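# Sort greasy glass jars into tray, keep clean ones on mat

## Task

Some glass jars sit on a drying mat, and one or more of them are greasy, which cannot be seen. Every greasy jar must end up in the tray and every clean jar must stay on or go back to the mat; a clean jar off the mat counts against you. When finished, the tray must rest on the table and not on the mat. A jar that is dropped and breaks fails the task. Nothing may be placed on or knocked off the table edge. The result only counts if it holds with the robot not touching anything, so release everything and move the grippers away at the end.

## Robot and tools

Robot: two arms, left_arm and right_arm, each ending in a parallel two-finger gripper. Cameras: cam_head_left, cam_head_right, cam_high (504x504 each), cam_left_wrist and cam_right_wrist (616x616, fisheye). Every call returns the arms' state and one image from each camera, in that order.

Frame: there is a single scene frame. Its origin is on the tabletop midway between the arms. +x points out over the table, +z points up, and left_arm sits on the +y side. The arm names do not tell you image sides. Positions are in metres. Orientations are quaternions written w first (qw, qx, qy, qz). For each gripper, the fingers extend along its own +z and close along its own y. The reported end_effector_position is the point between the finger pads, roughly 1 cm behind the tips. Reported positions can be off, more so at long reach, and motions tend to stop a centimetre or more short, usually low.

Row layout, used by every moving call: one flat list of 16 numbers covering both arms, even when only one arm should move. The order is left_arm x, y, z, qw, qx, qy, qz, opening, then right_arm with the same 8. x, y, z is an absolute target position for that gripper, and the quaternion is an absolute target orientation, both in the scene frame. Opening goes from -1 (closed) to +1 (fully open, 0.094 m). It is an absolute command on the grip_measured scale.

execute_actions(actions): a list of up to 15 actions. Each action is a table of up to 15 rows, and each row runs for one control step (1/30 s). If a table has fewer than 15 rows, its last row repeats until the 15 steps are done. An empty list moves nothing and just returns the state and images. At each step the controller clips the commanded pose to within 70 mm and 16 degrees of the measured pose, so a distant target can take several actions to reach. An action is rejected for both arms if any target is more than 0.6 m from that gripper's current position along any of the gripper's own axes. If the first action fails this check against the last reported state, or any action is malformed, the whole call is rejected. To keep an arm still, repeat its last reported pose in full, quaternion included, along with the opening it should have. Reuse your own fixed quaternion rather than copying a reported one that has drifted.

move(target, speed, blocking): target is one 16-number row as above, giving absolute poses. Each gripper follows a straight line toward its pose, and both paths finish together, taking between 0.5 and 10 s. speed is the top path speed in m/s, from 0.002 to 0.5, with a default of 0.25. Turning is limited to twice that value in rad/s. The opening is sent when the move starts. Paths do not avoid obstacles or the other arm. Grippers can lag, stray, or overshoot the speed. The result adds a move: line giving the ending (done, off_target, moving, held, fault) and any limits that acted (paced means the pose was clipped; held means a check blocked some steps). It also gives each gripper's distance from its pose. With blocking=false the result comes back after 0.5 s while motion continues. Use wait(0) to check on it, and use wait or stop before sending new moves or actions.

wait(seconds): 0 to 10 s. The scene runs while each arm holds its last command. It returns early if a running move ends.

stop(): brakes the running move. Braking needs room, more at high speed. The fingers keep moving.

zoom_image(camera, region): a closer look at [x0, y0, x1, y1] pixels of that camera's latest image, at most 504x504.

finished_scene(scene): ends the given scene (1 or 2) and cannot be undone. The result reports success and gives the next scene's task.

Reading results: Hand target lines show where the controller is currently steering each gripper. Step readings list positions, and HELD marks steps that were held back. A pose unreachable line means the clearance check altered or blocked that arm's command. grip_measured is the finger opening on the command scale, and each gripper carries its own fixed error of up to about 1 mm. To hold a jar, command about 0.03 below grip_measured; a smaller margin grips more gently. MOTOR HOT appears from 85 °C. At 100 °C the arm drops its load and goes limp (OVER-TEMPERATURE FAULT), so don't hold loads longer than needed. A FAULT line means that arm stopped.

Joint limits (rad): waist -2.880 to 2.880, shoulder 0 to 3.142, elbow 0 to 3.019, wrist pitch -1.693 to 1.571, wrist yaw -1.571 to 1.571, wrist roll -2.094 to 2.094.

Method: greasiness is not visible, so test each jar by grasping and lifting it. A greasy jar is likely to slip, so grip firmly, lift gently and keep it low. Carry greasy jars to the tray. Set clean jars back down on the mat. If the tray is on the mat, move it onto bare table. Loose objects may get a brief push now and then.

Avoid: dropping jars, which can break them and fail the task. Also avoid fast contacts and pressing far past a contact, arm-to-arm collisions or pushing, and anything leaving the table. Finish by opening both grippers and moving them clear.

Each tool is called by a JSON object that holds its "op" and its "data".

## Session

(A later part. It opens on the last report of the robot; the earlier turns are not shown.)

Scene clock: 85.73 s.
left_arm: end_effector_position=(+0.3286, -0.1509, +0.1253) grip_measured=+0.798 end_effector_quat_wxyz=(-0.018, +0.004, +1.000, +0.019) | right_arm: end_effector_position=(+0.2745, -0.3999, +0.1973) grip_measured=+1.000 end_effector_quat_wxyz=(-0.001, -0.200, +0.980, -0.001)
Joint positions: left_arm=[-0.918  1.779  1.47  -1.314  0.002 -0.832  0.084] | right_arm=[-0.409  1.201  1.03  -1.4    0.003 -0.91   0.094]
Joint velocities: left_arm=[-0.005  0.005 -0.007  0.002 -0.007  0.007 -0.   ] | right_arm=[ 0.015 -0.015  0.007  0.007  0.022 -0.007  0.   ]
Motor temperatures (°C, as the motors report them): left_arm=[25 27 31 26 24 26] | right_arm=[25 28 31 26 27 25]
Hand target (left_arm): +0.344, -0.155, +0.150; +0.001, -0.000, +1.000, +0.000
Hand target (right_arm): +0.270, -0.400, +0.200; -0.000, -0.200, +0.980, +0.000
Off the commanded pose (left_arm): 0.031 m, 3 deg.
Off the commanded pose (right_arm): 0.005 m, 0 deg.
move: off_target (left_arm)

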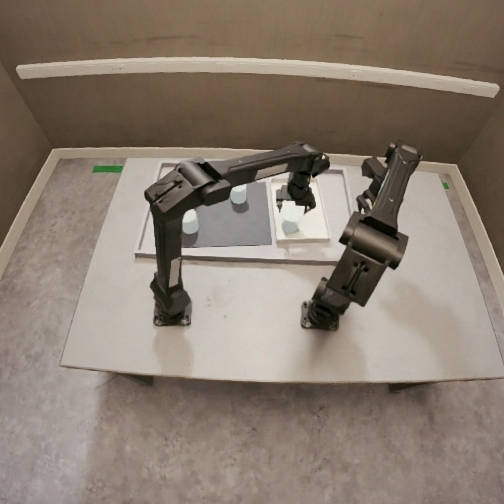

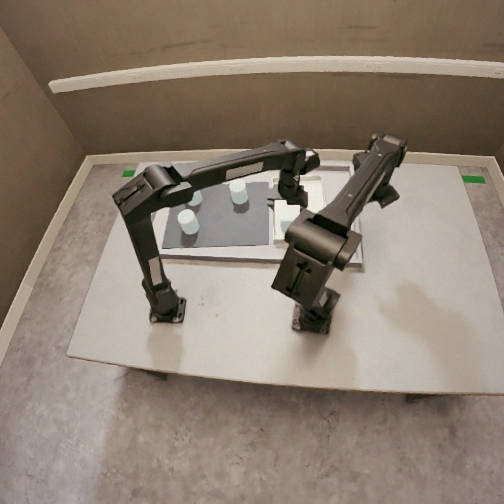

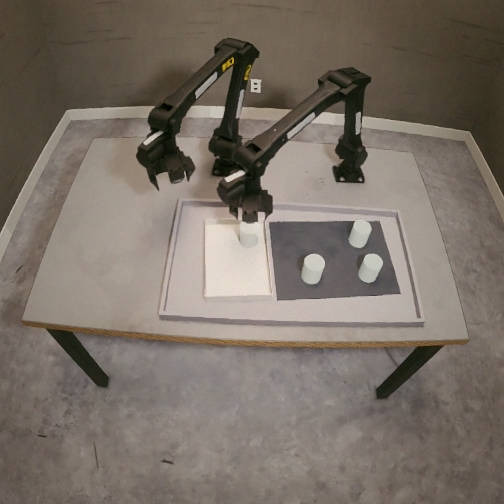

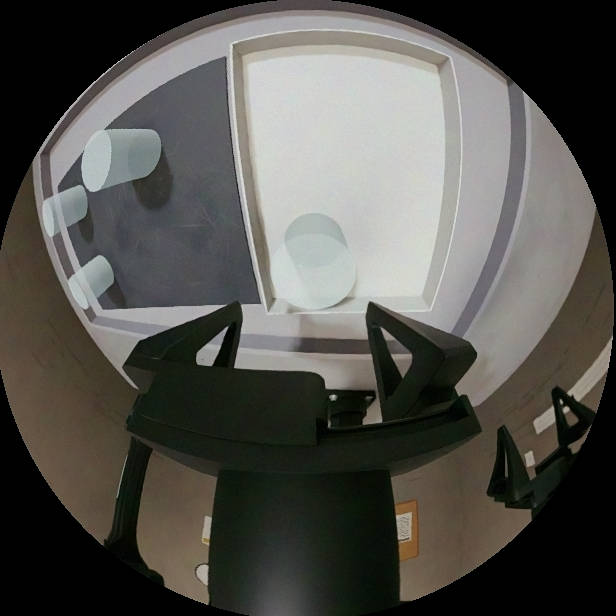

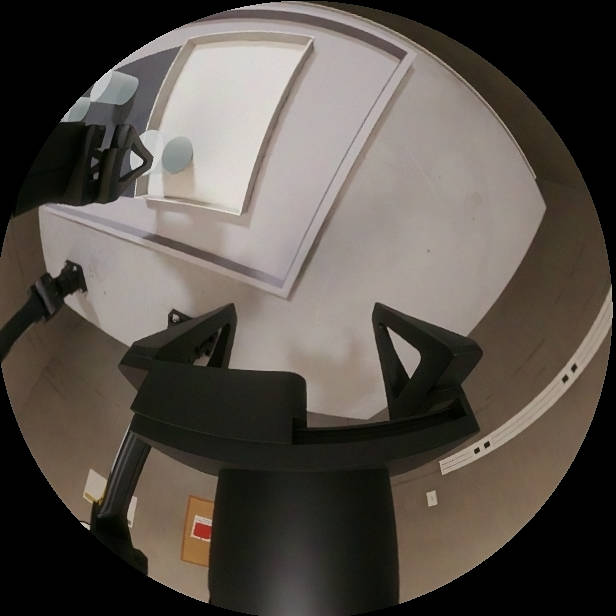

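{"op": "move", "data": {"target": [0.47,0.048,0.155,0,0.209,0.978,0,0.8,0.27,-0.40,0.2,0,-0.2,0.98,0,1.0], "speed": 0.25}}

{"op": "move", "data": {"target": [0.47,0.048,0.105,0,0.209,0.978,0,0.8,0.27,-0.40,0.2,0,-0.2,0.98,0,1.0], "speed": 0.1}}

Scene clock: 87.57 s.
left_arm: end_effector_position=(+0.4573, +0.0560, +0.1348) grip_measured=+0.798 end_effector_quat_wxyz=(-0.020, +0.201, +0.979, +0.007) | right_arm: end_effector_position=(+0.2745, -0.3999, +0.1973) grip_measured=+1.000 end_effector_quat_wxyz=(-0.001, -0.200, +0.980, -0.001)
Joint positions: left_arm=[-0.442  1.737  1.438 -1.314 -0.008  0.042  0.084] | right_arm=[-0.409  1.201  1.03  -1.4    0.003 -0.91   0.094]
Joint velocities: left_arm=[-0.005 -0.005 -0.007  0.007 -0.037 -0.037  0.   ] | right_arm=[ 0.005 -0.015 -0.012 -0.007 -0.037 -0.066  0.   ]
Motor temperatures (°C, as the motors report them): left_arm=[25 27 31 26 24 26] | right_arm=[25 28 31 26 27 25]
Hand target (left_arm): +0.470, +0.048, +0.155; +0.001, +0.209, +0.978, +0.002
Hand target (right_arm): +0.270, -0.400, +0.200; -0.000, -0.200, +0.980, +0.000
Off the commanded pose (left_arm): 0.025 m, 3 deg.
Off the commanded pose (right_arm): 0.005 m, 0 deg.
move: off_target (left_arm)

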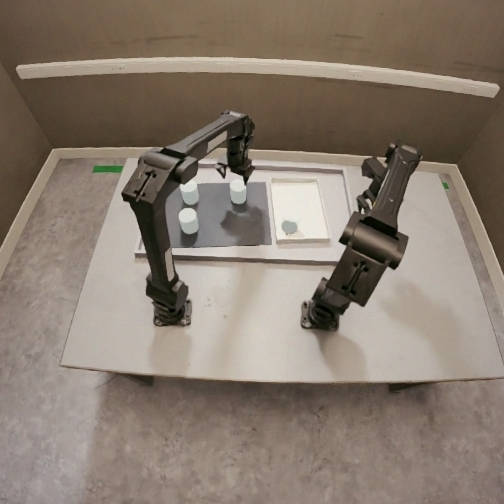

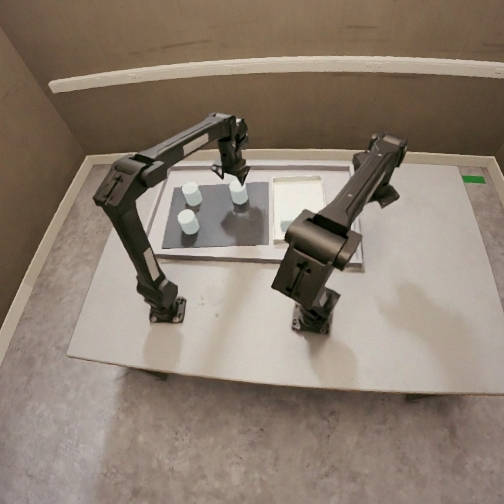

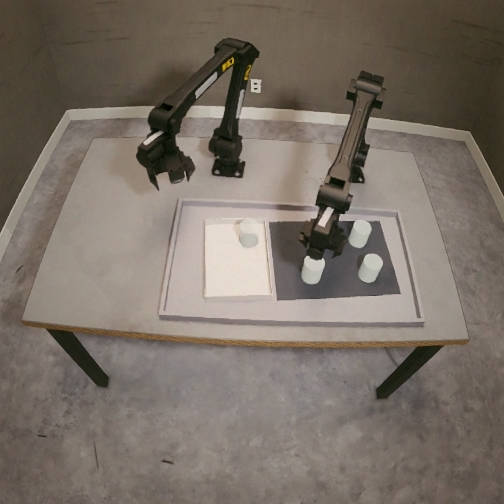

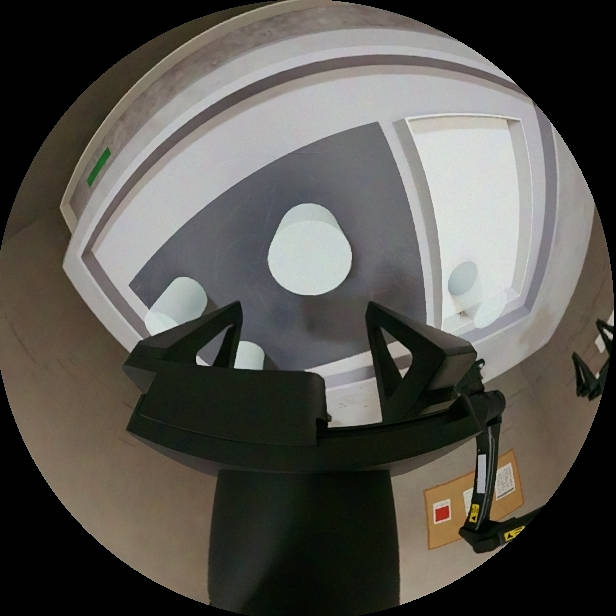

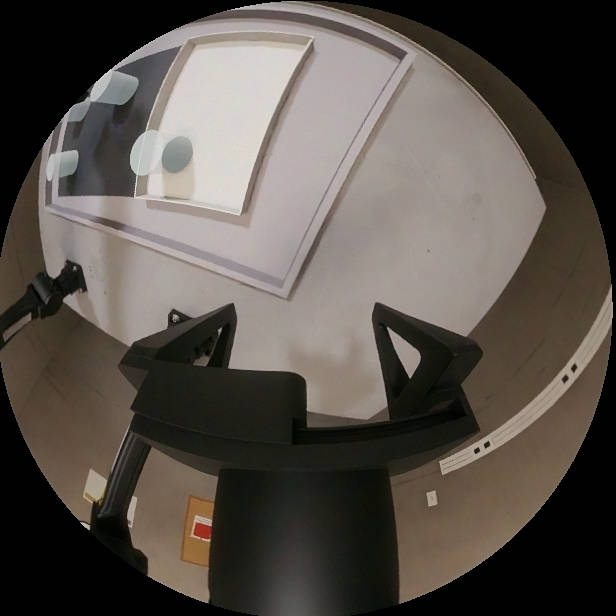

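Scene clock: 88.43 s.
left_arm: end_effector_position=(+0.4684, +0.0510, +0.1105) grip_measured=+0.798 end_effector_quat_wxyz=(-0.000, +0.204, +0.979, +0.002) | right_arm: end_effector_position=(+0.2745, -0.3999, +0.1973) grip_measured=+1.000 end_effector_quat_wxyz=(-0.001, -0.200, +0.980, -0.001)
Joint positions: left_arm=[-0.442  1.762  1.406 -1.216 -0.004  0.047  0.084] | right_arm=[-0.409  1.201  1.03  -1.4    0.003 -0.91   0.094]
Joint velocities: left_arm=[-0.005  0.005 -0.002 -0.002 -0.051 -0.022  0.   ] | right_arm=[-0.015 -0.005  0.002 -0.007 -0.022 -0.051  0.   ]
Motor temperatures (°C, as the motors report them): left_arm=[25 27 31 26 24 26] | right_arm=[25 28 31 26 27 25]
Hand target (left_arm): +0.470, +0.048, +0.105; +0.000, +0.209, +0.978, +0.000
Hand target (right_arm): +0.270, -0.400, +0.200; -0.000, -0.200, +0.980, +0.000
Off the commanded pose (left_arm): 0.006 m, 1 deg.
Off the commanded pose (right_arm): 0.005 m, 0 deg.
move: done

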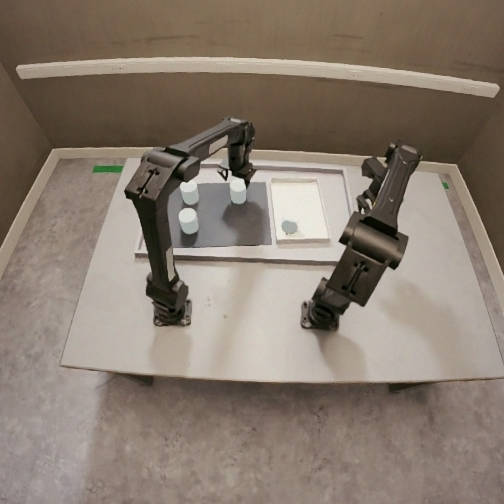

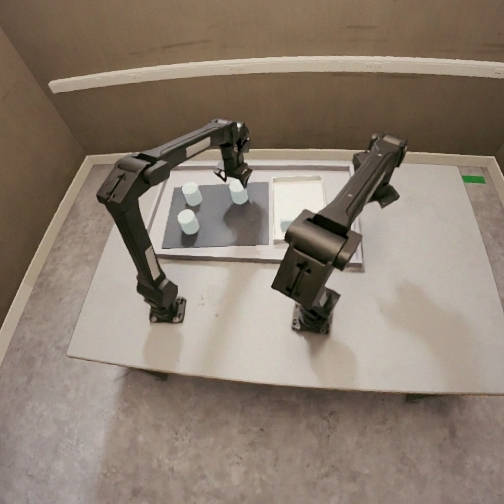

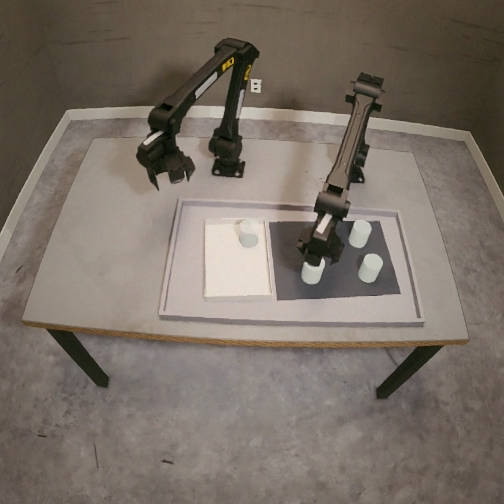

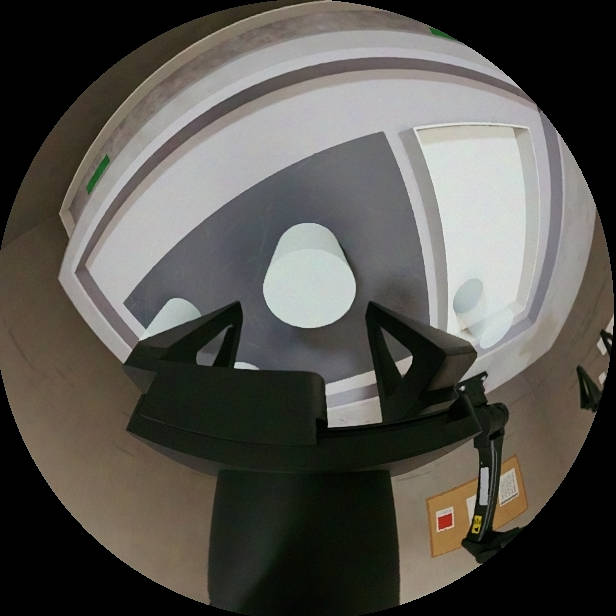

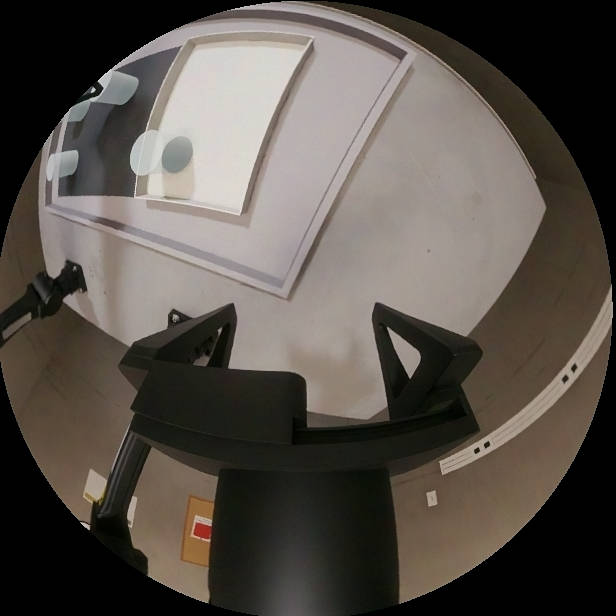

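{"op": "move", "data": {"target": [0.47,0.048,0.082,0,0.209,0.978,0,0.8,0.27,-0.40,0.2,0,-0.2,0.98,0,1.0], "speed": 0.05}}

{"op": "zoom_image", "data": {"camera": "cam_left_wrist", "region": [200, 200, 410, 390]}}

Scene clock: 89.50 s.
left_arm: end_effector_position=(+0.4687, +0.0508, +0.0880) grip_measured=+0.798 end_effector_quat_wxyz=(+0.000, +0.204, +0.979, +0.002) | right_arm: end_effector_position=(+0.2745, -0.3999, +0.1973) grip_measured=+1.000 end_effector_quat_wxyz=(-0.001, -0.200, +0.980, -0.001)
Joint positions: left_arm=[-0.442  1.784  1.374 -1.16  -0.003  0.047  0.084] | right_arm=[-0.409  1.201  1.03  -1.4    0.003 -0.91   0.094]
Joint velocities: left_arm=[-0.015 -0.005  0.017  0.002  0.066  0.022  0.   ] | right_arm=[ 0.015 -0.005 -0.007 -0.012  0.051  0.007  0.   ]
Motor temperatures (°C, as the motors report them): left_arm=[25 27 31 26 24 26] | right_arm=[25 28 31 26 27 25]
Hand target (left_arm): +0.470, +0.048, +0.082; -0.000, +0.209, +0.978, +0.000
Hand target (right_arm): +0.270, -0.400, +0.200; -0.000, -0.200, +0.980, +0.000
Off the commanded pose (left_arm): 0.007 m, 1 deg.
Off the commanded pose (right_arm): 0.005 m, 0 deg.
move: done

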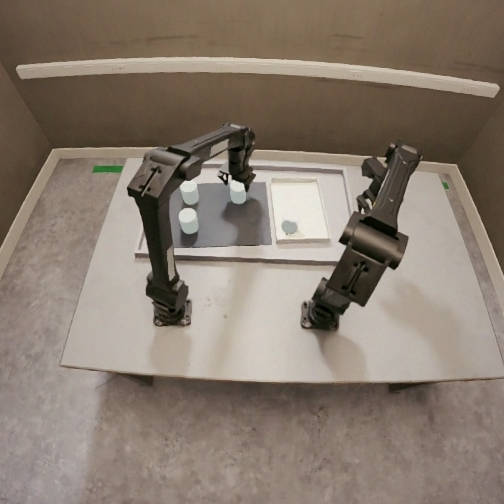

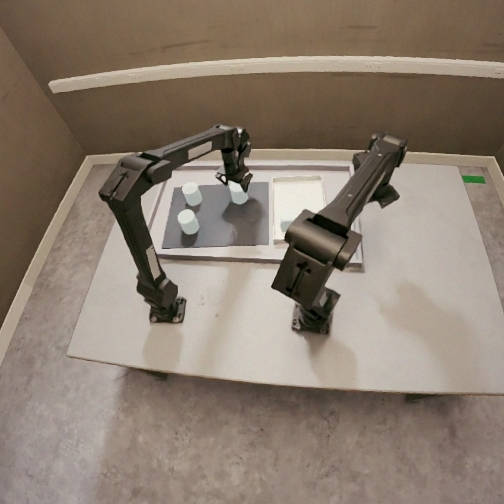

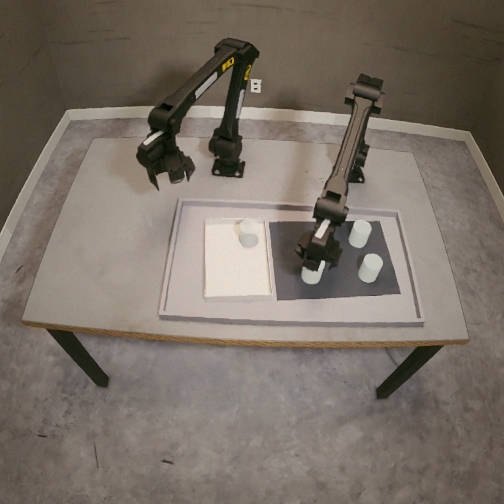

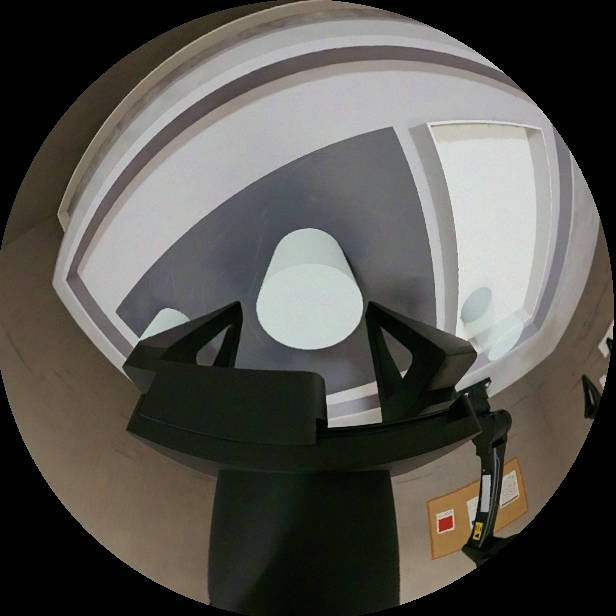

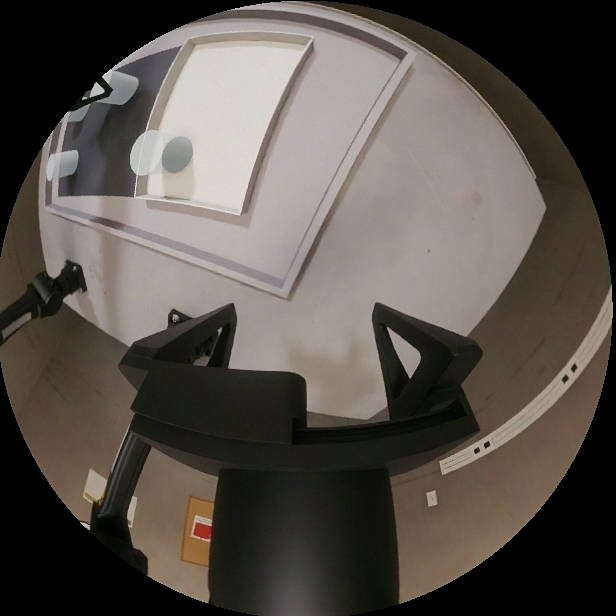

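Region (200, 200, 410, 390) of cam_left_wrist's 616x616 image, scaled by 2.400, with more detail than that image has; it fills the top 456 rows of this view, and the rest is white.

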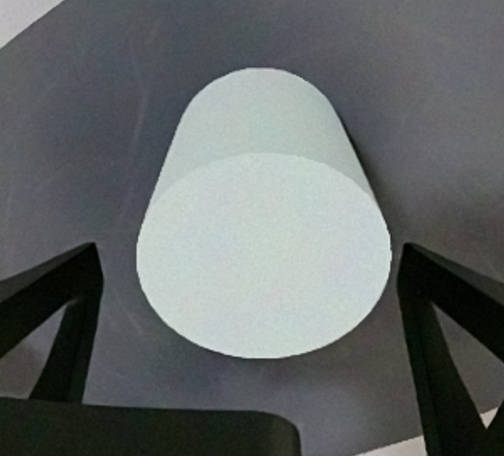

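{"op": "move", "data": {"target": [0.479,0.068,0.082,0,0.188,0.982,0,0.8,0.27,-0.40,0.2,0,-0.2,0.98,0,1.0], "speed": 0.025}}

{"op": "zoom_image", "data": {"camera": "cam_left_wrist", "region": [200, 200, 410, 390]}}

Scene clock: 90.67 s.
left_arm: end_effector_position=(+0.4715, +0.0581, +0.0880) grip_measured=+0.798 end_effector_quat_wxyz=(+0.000, +0.196, +0.981, -0.001) | right_arm: end_effector_position=(+0.2745, -0.3999, +0.1973) grip_measured=+1.000 end_effector_quat_wxyz=(-0.001, -0.200, +0.980, -0.001)
Joint positions: left_arm=[-0.425  1.784  1.374 -1.16   0.002  0.048  0.084] | right_arm=[-0.409  1.201  1.03  -1.4    0.003 -0.91   0.094]
Joint velocities: left_arm=[-0.005 -0.005 -0.017 -0.007  0.066 -0.007 -0.   ] | right_arm=[ 0.005  0.015  0.002  0.007 -0.037 -0.051  0.   ]
Motor temperatures (°C, as the motors report them): left_arm=[25 27 31 26 24 26] | right_arm=[25 28 31 26 27 25]
Hand target (left_arm): +0.479, +0.068, +0.082; +0.000, +0.188, +0.982, +0.000
Hand target (right_arm): +0.270, -0.400, +0.200; -0.000, -0.200, +0.980, +0.000
Off the commanded pose (left_arm): 0.014 m, 1 deg.
Off the commanded pose (right_arm): 0.005 m, 0 deg.
move: off_target (left_arm)

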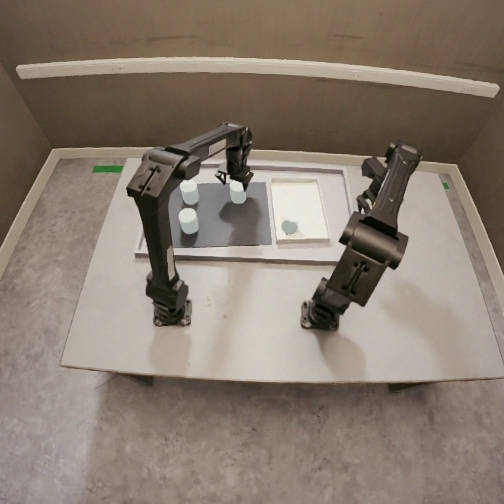

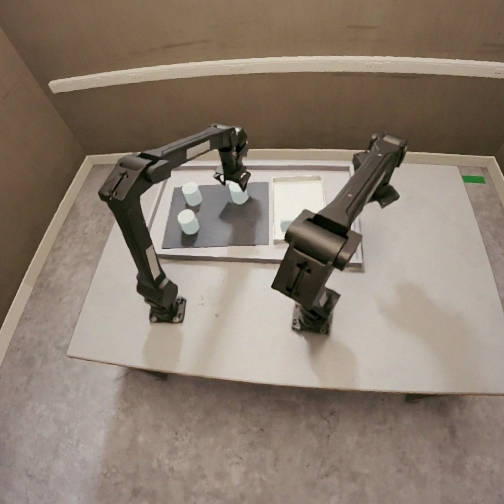

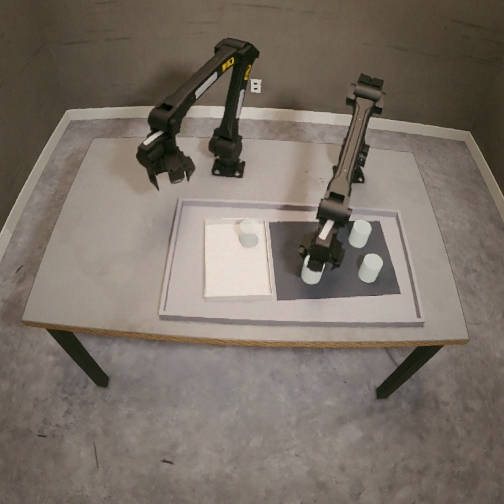

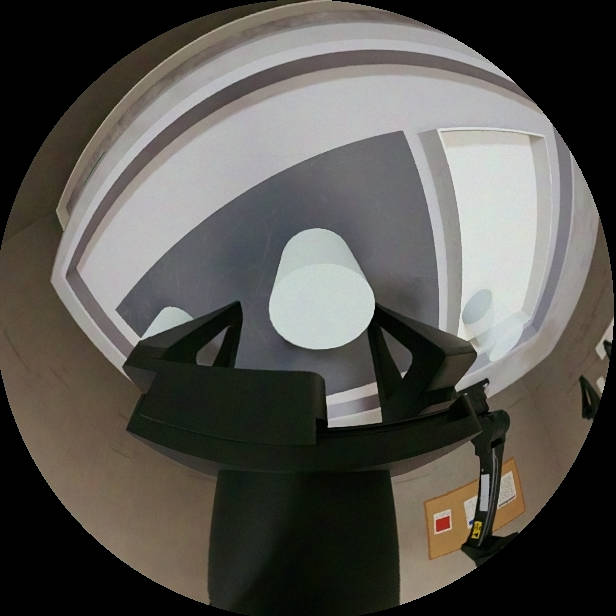

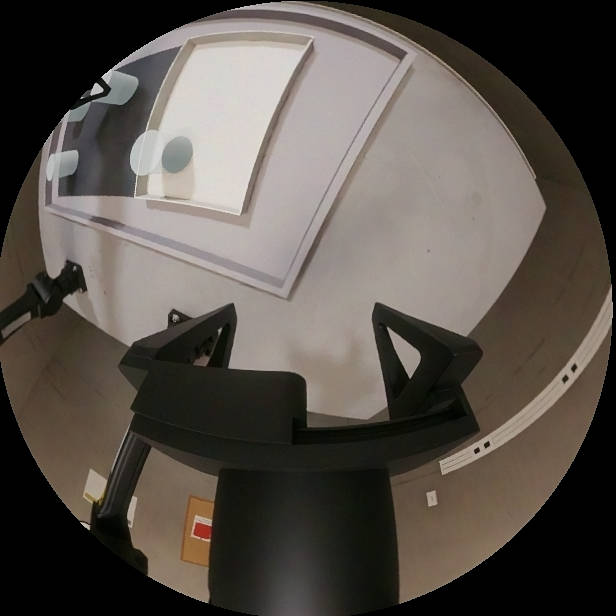

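Region (200, 200, 410, 390) of cam_left_wrist's 616x616 image, scaled by 2.400, with more detail than that image has; it fills the top 456 rows of this view, and the rest is white.

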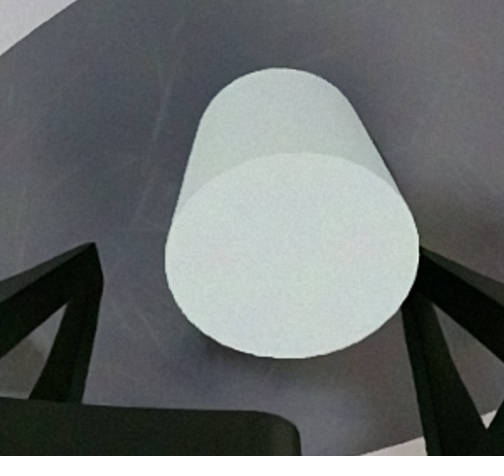

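{"op": "move", "data": {"target": [0.4815,0.0745,0.082,0,0.182,0.983,0,0.8,0.27,-0.40,0.2,0,-0.2,0.98,0,1.0], "speed": 0.02}}

{"op": "zoom_image", "data": {"camera": "cam_left_wrist", "region": [200, 200, 410, 390]}}

Scene clock: 92.00 s.
left_arm: end_effector_position=(+0.4724, +0.0608, +0.0880) grip_measured=+0.798 end_effector_quat_wxyz=(-0.000, +0.193, +0.981, -0.003) | right_arm: end_effector_position=(+0.2745, -0.3999, +0.1973) grip_measured=+1.000 end_effector_quat_wxyz=(-0.001, -0.200, +0.980, -0.001)
Joint positions: left_arm=[-0.418  1.784  1.374 -1.16   0.006  0.049  0.084] | right_arm=[-0.409  1.201  1.03  -1.4    0.003 -0.91   0.094]
Joint velocities: left_arm=[ 0.005 -0.005  0.002 -0.012  0.007 -0.037 -0.001] | right_arm=[ 0.015 -0.015 -0.017 -0.017  0.007 -0.081  0.   ]
Motor temperatures (°C, as the motors report them): left_arm=[25 27 31 26 24 26] | right_arm=[25 28 31 26 27 25]
Hand target (left_arm): +0.481, +0.074, +0.082; -0.000, +0.182, +0.983, +0.000
Hand target (right_arm): +0.270, -0.400, +0.200; -0.000, -0.200, +0.980, +0.000
Off the commanded pose (left_arm): 0.017 m, 1 deg.
Off the commanded pose (right_arm): 0.005 m, 0 deg.
move: off_target (left_arm)

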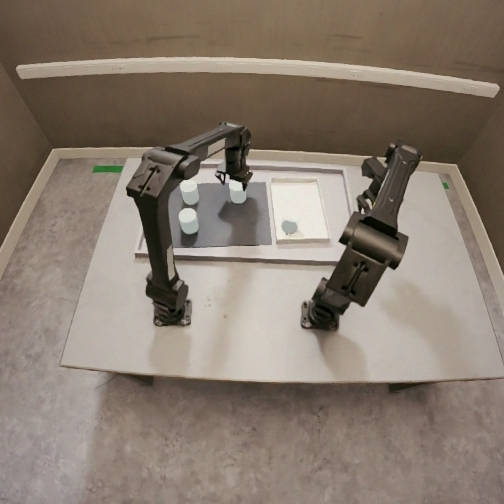

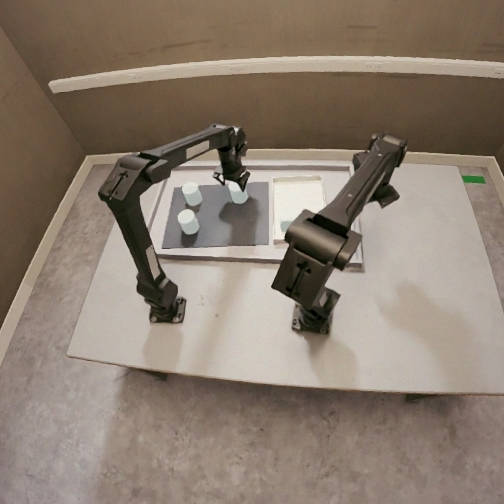

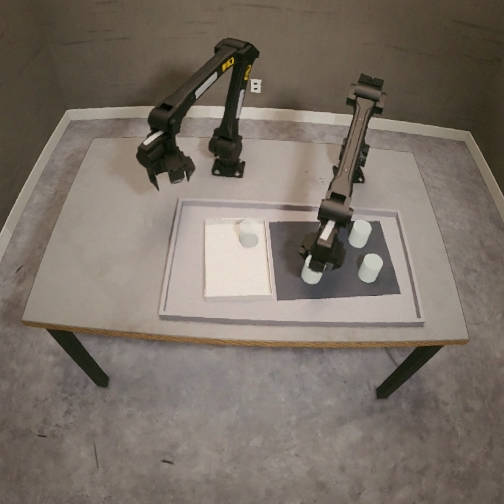

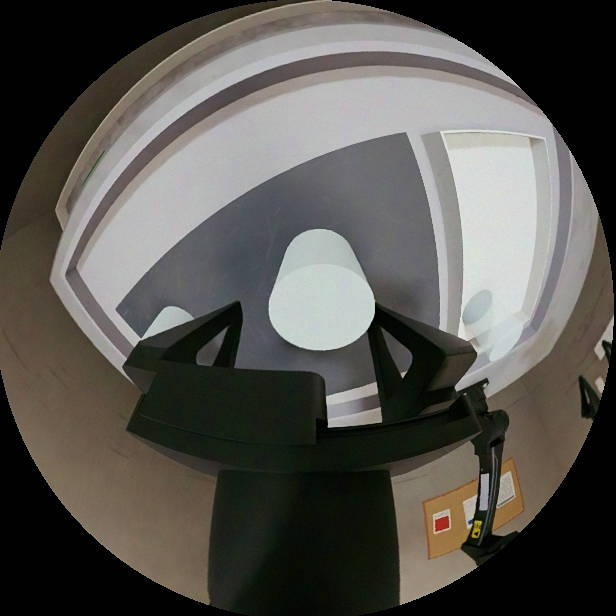

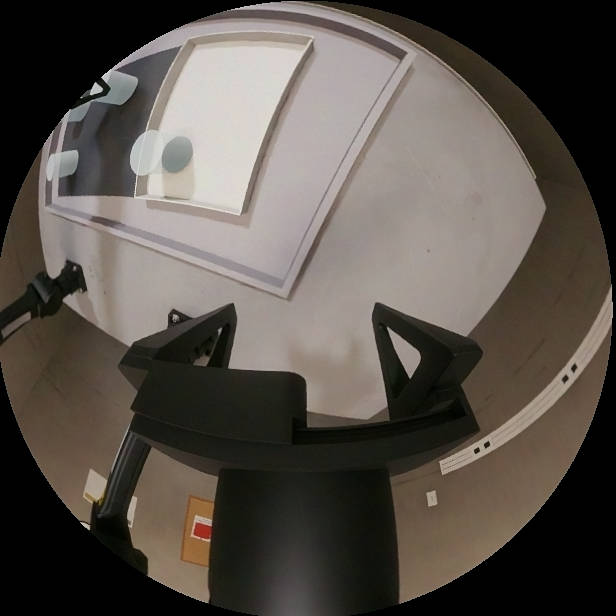

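Region (200, 200, 410, 390) of cam_left_wrist's 616x616 image, scaled by 2.400, with more detail than that image has; it fills the top 456 rows of this view, and the rest is white.

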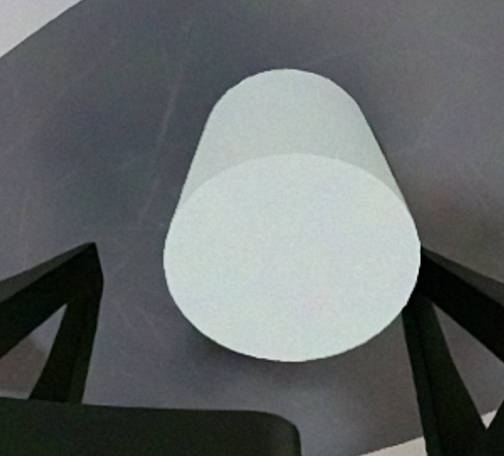

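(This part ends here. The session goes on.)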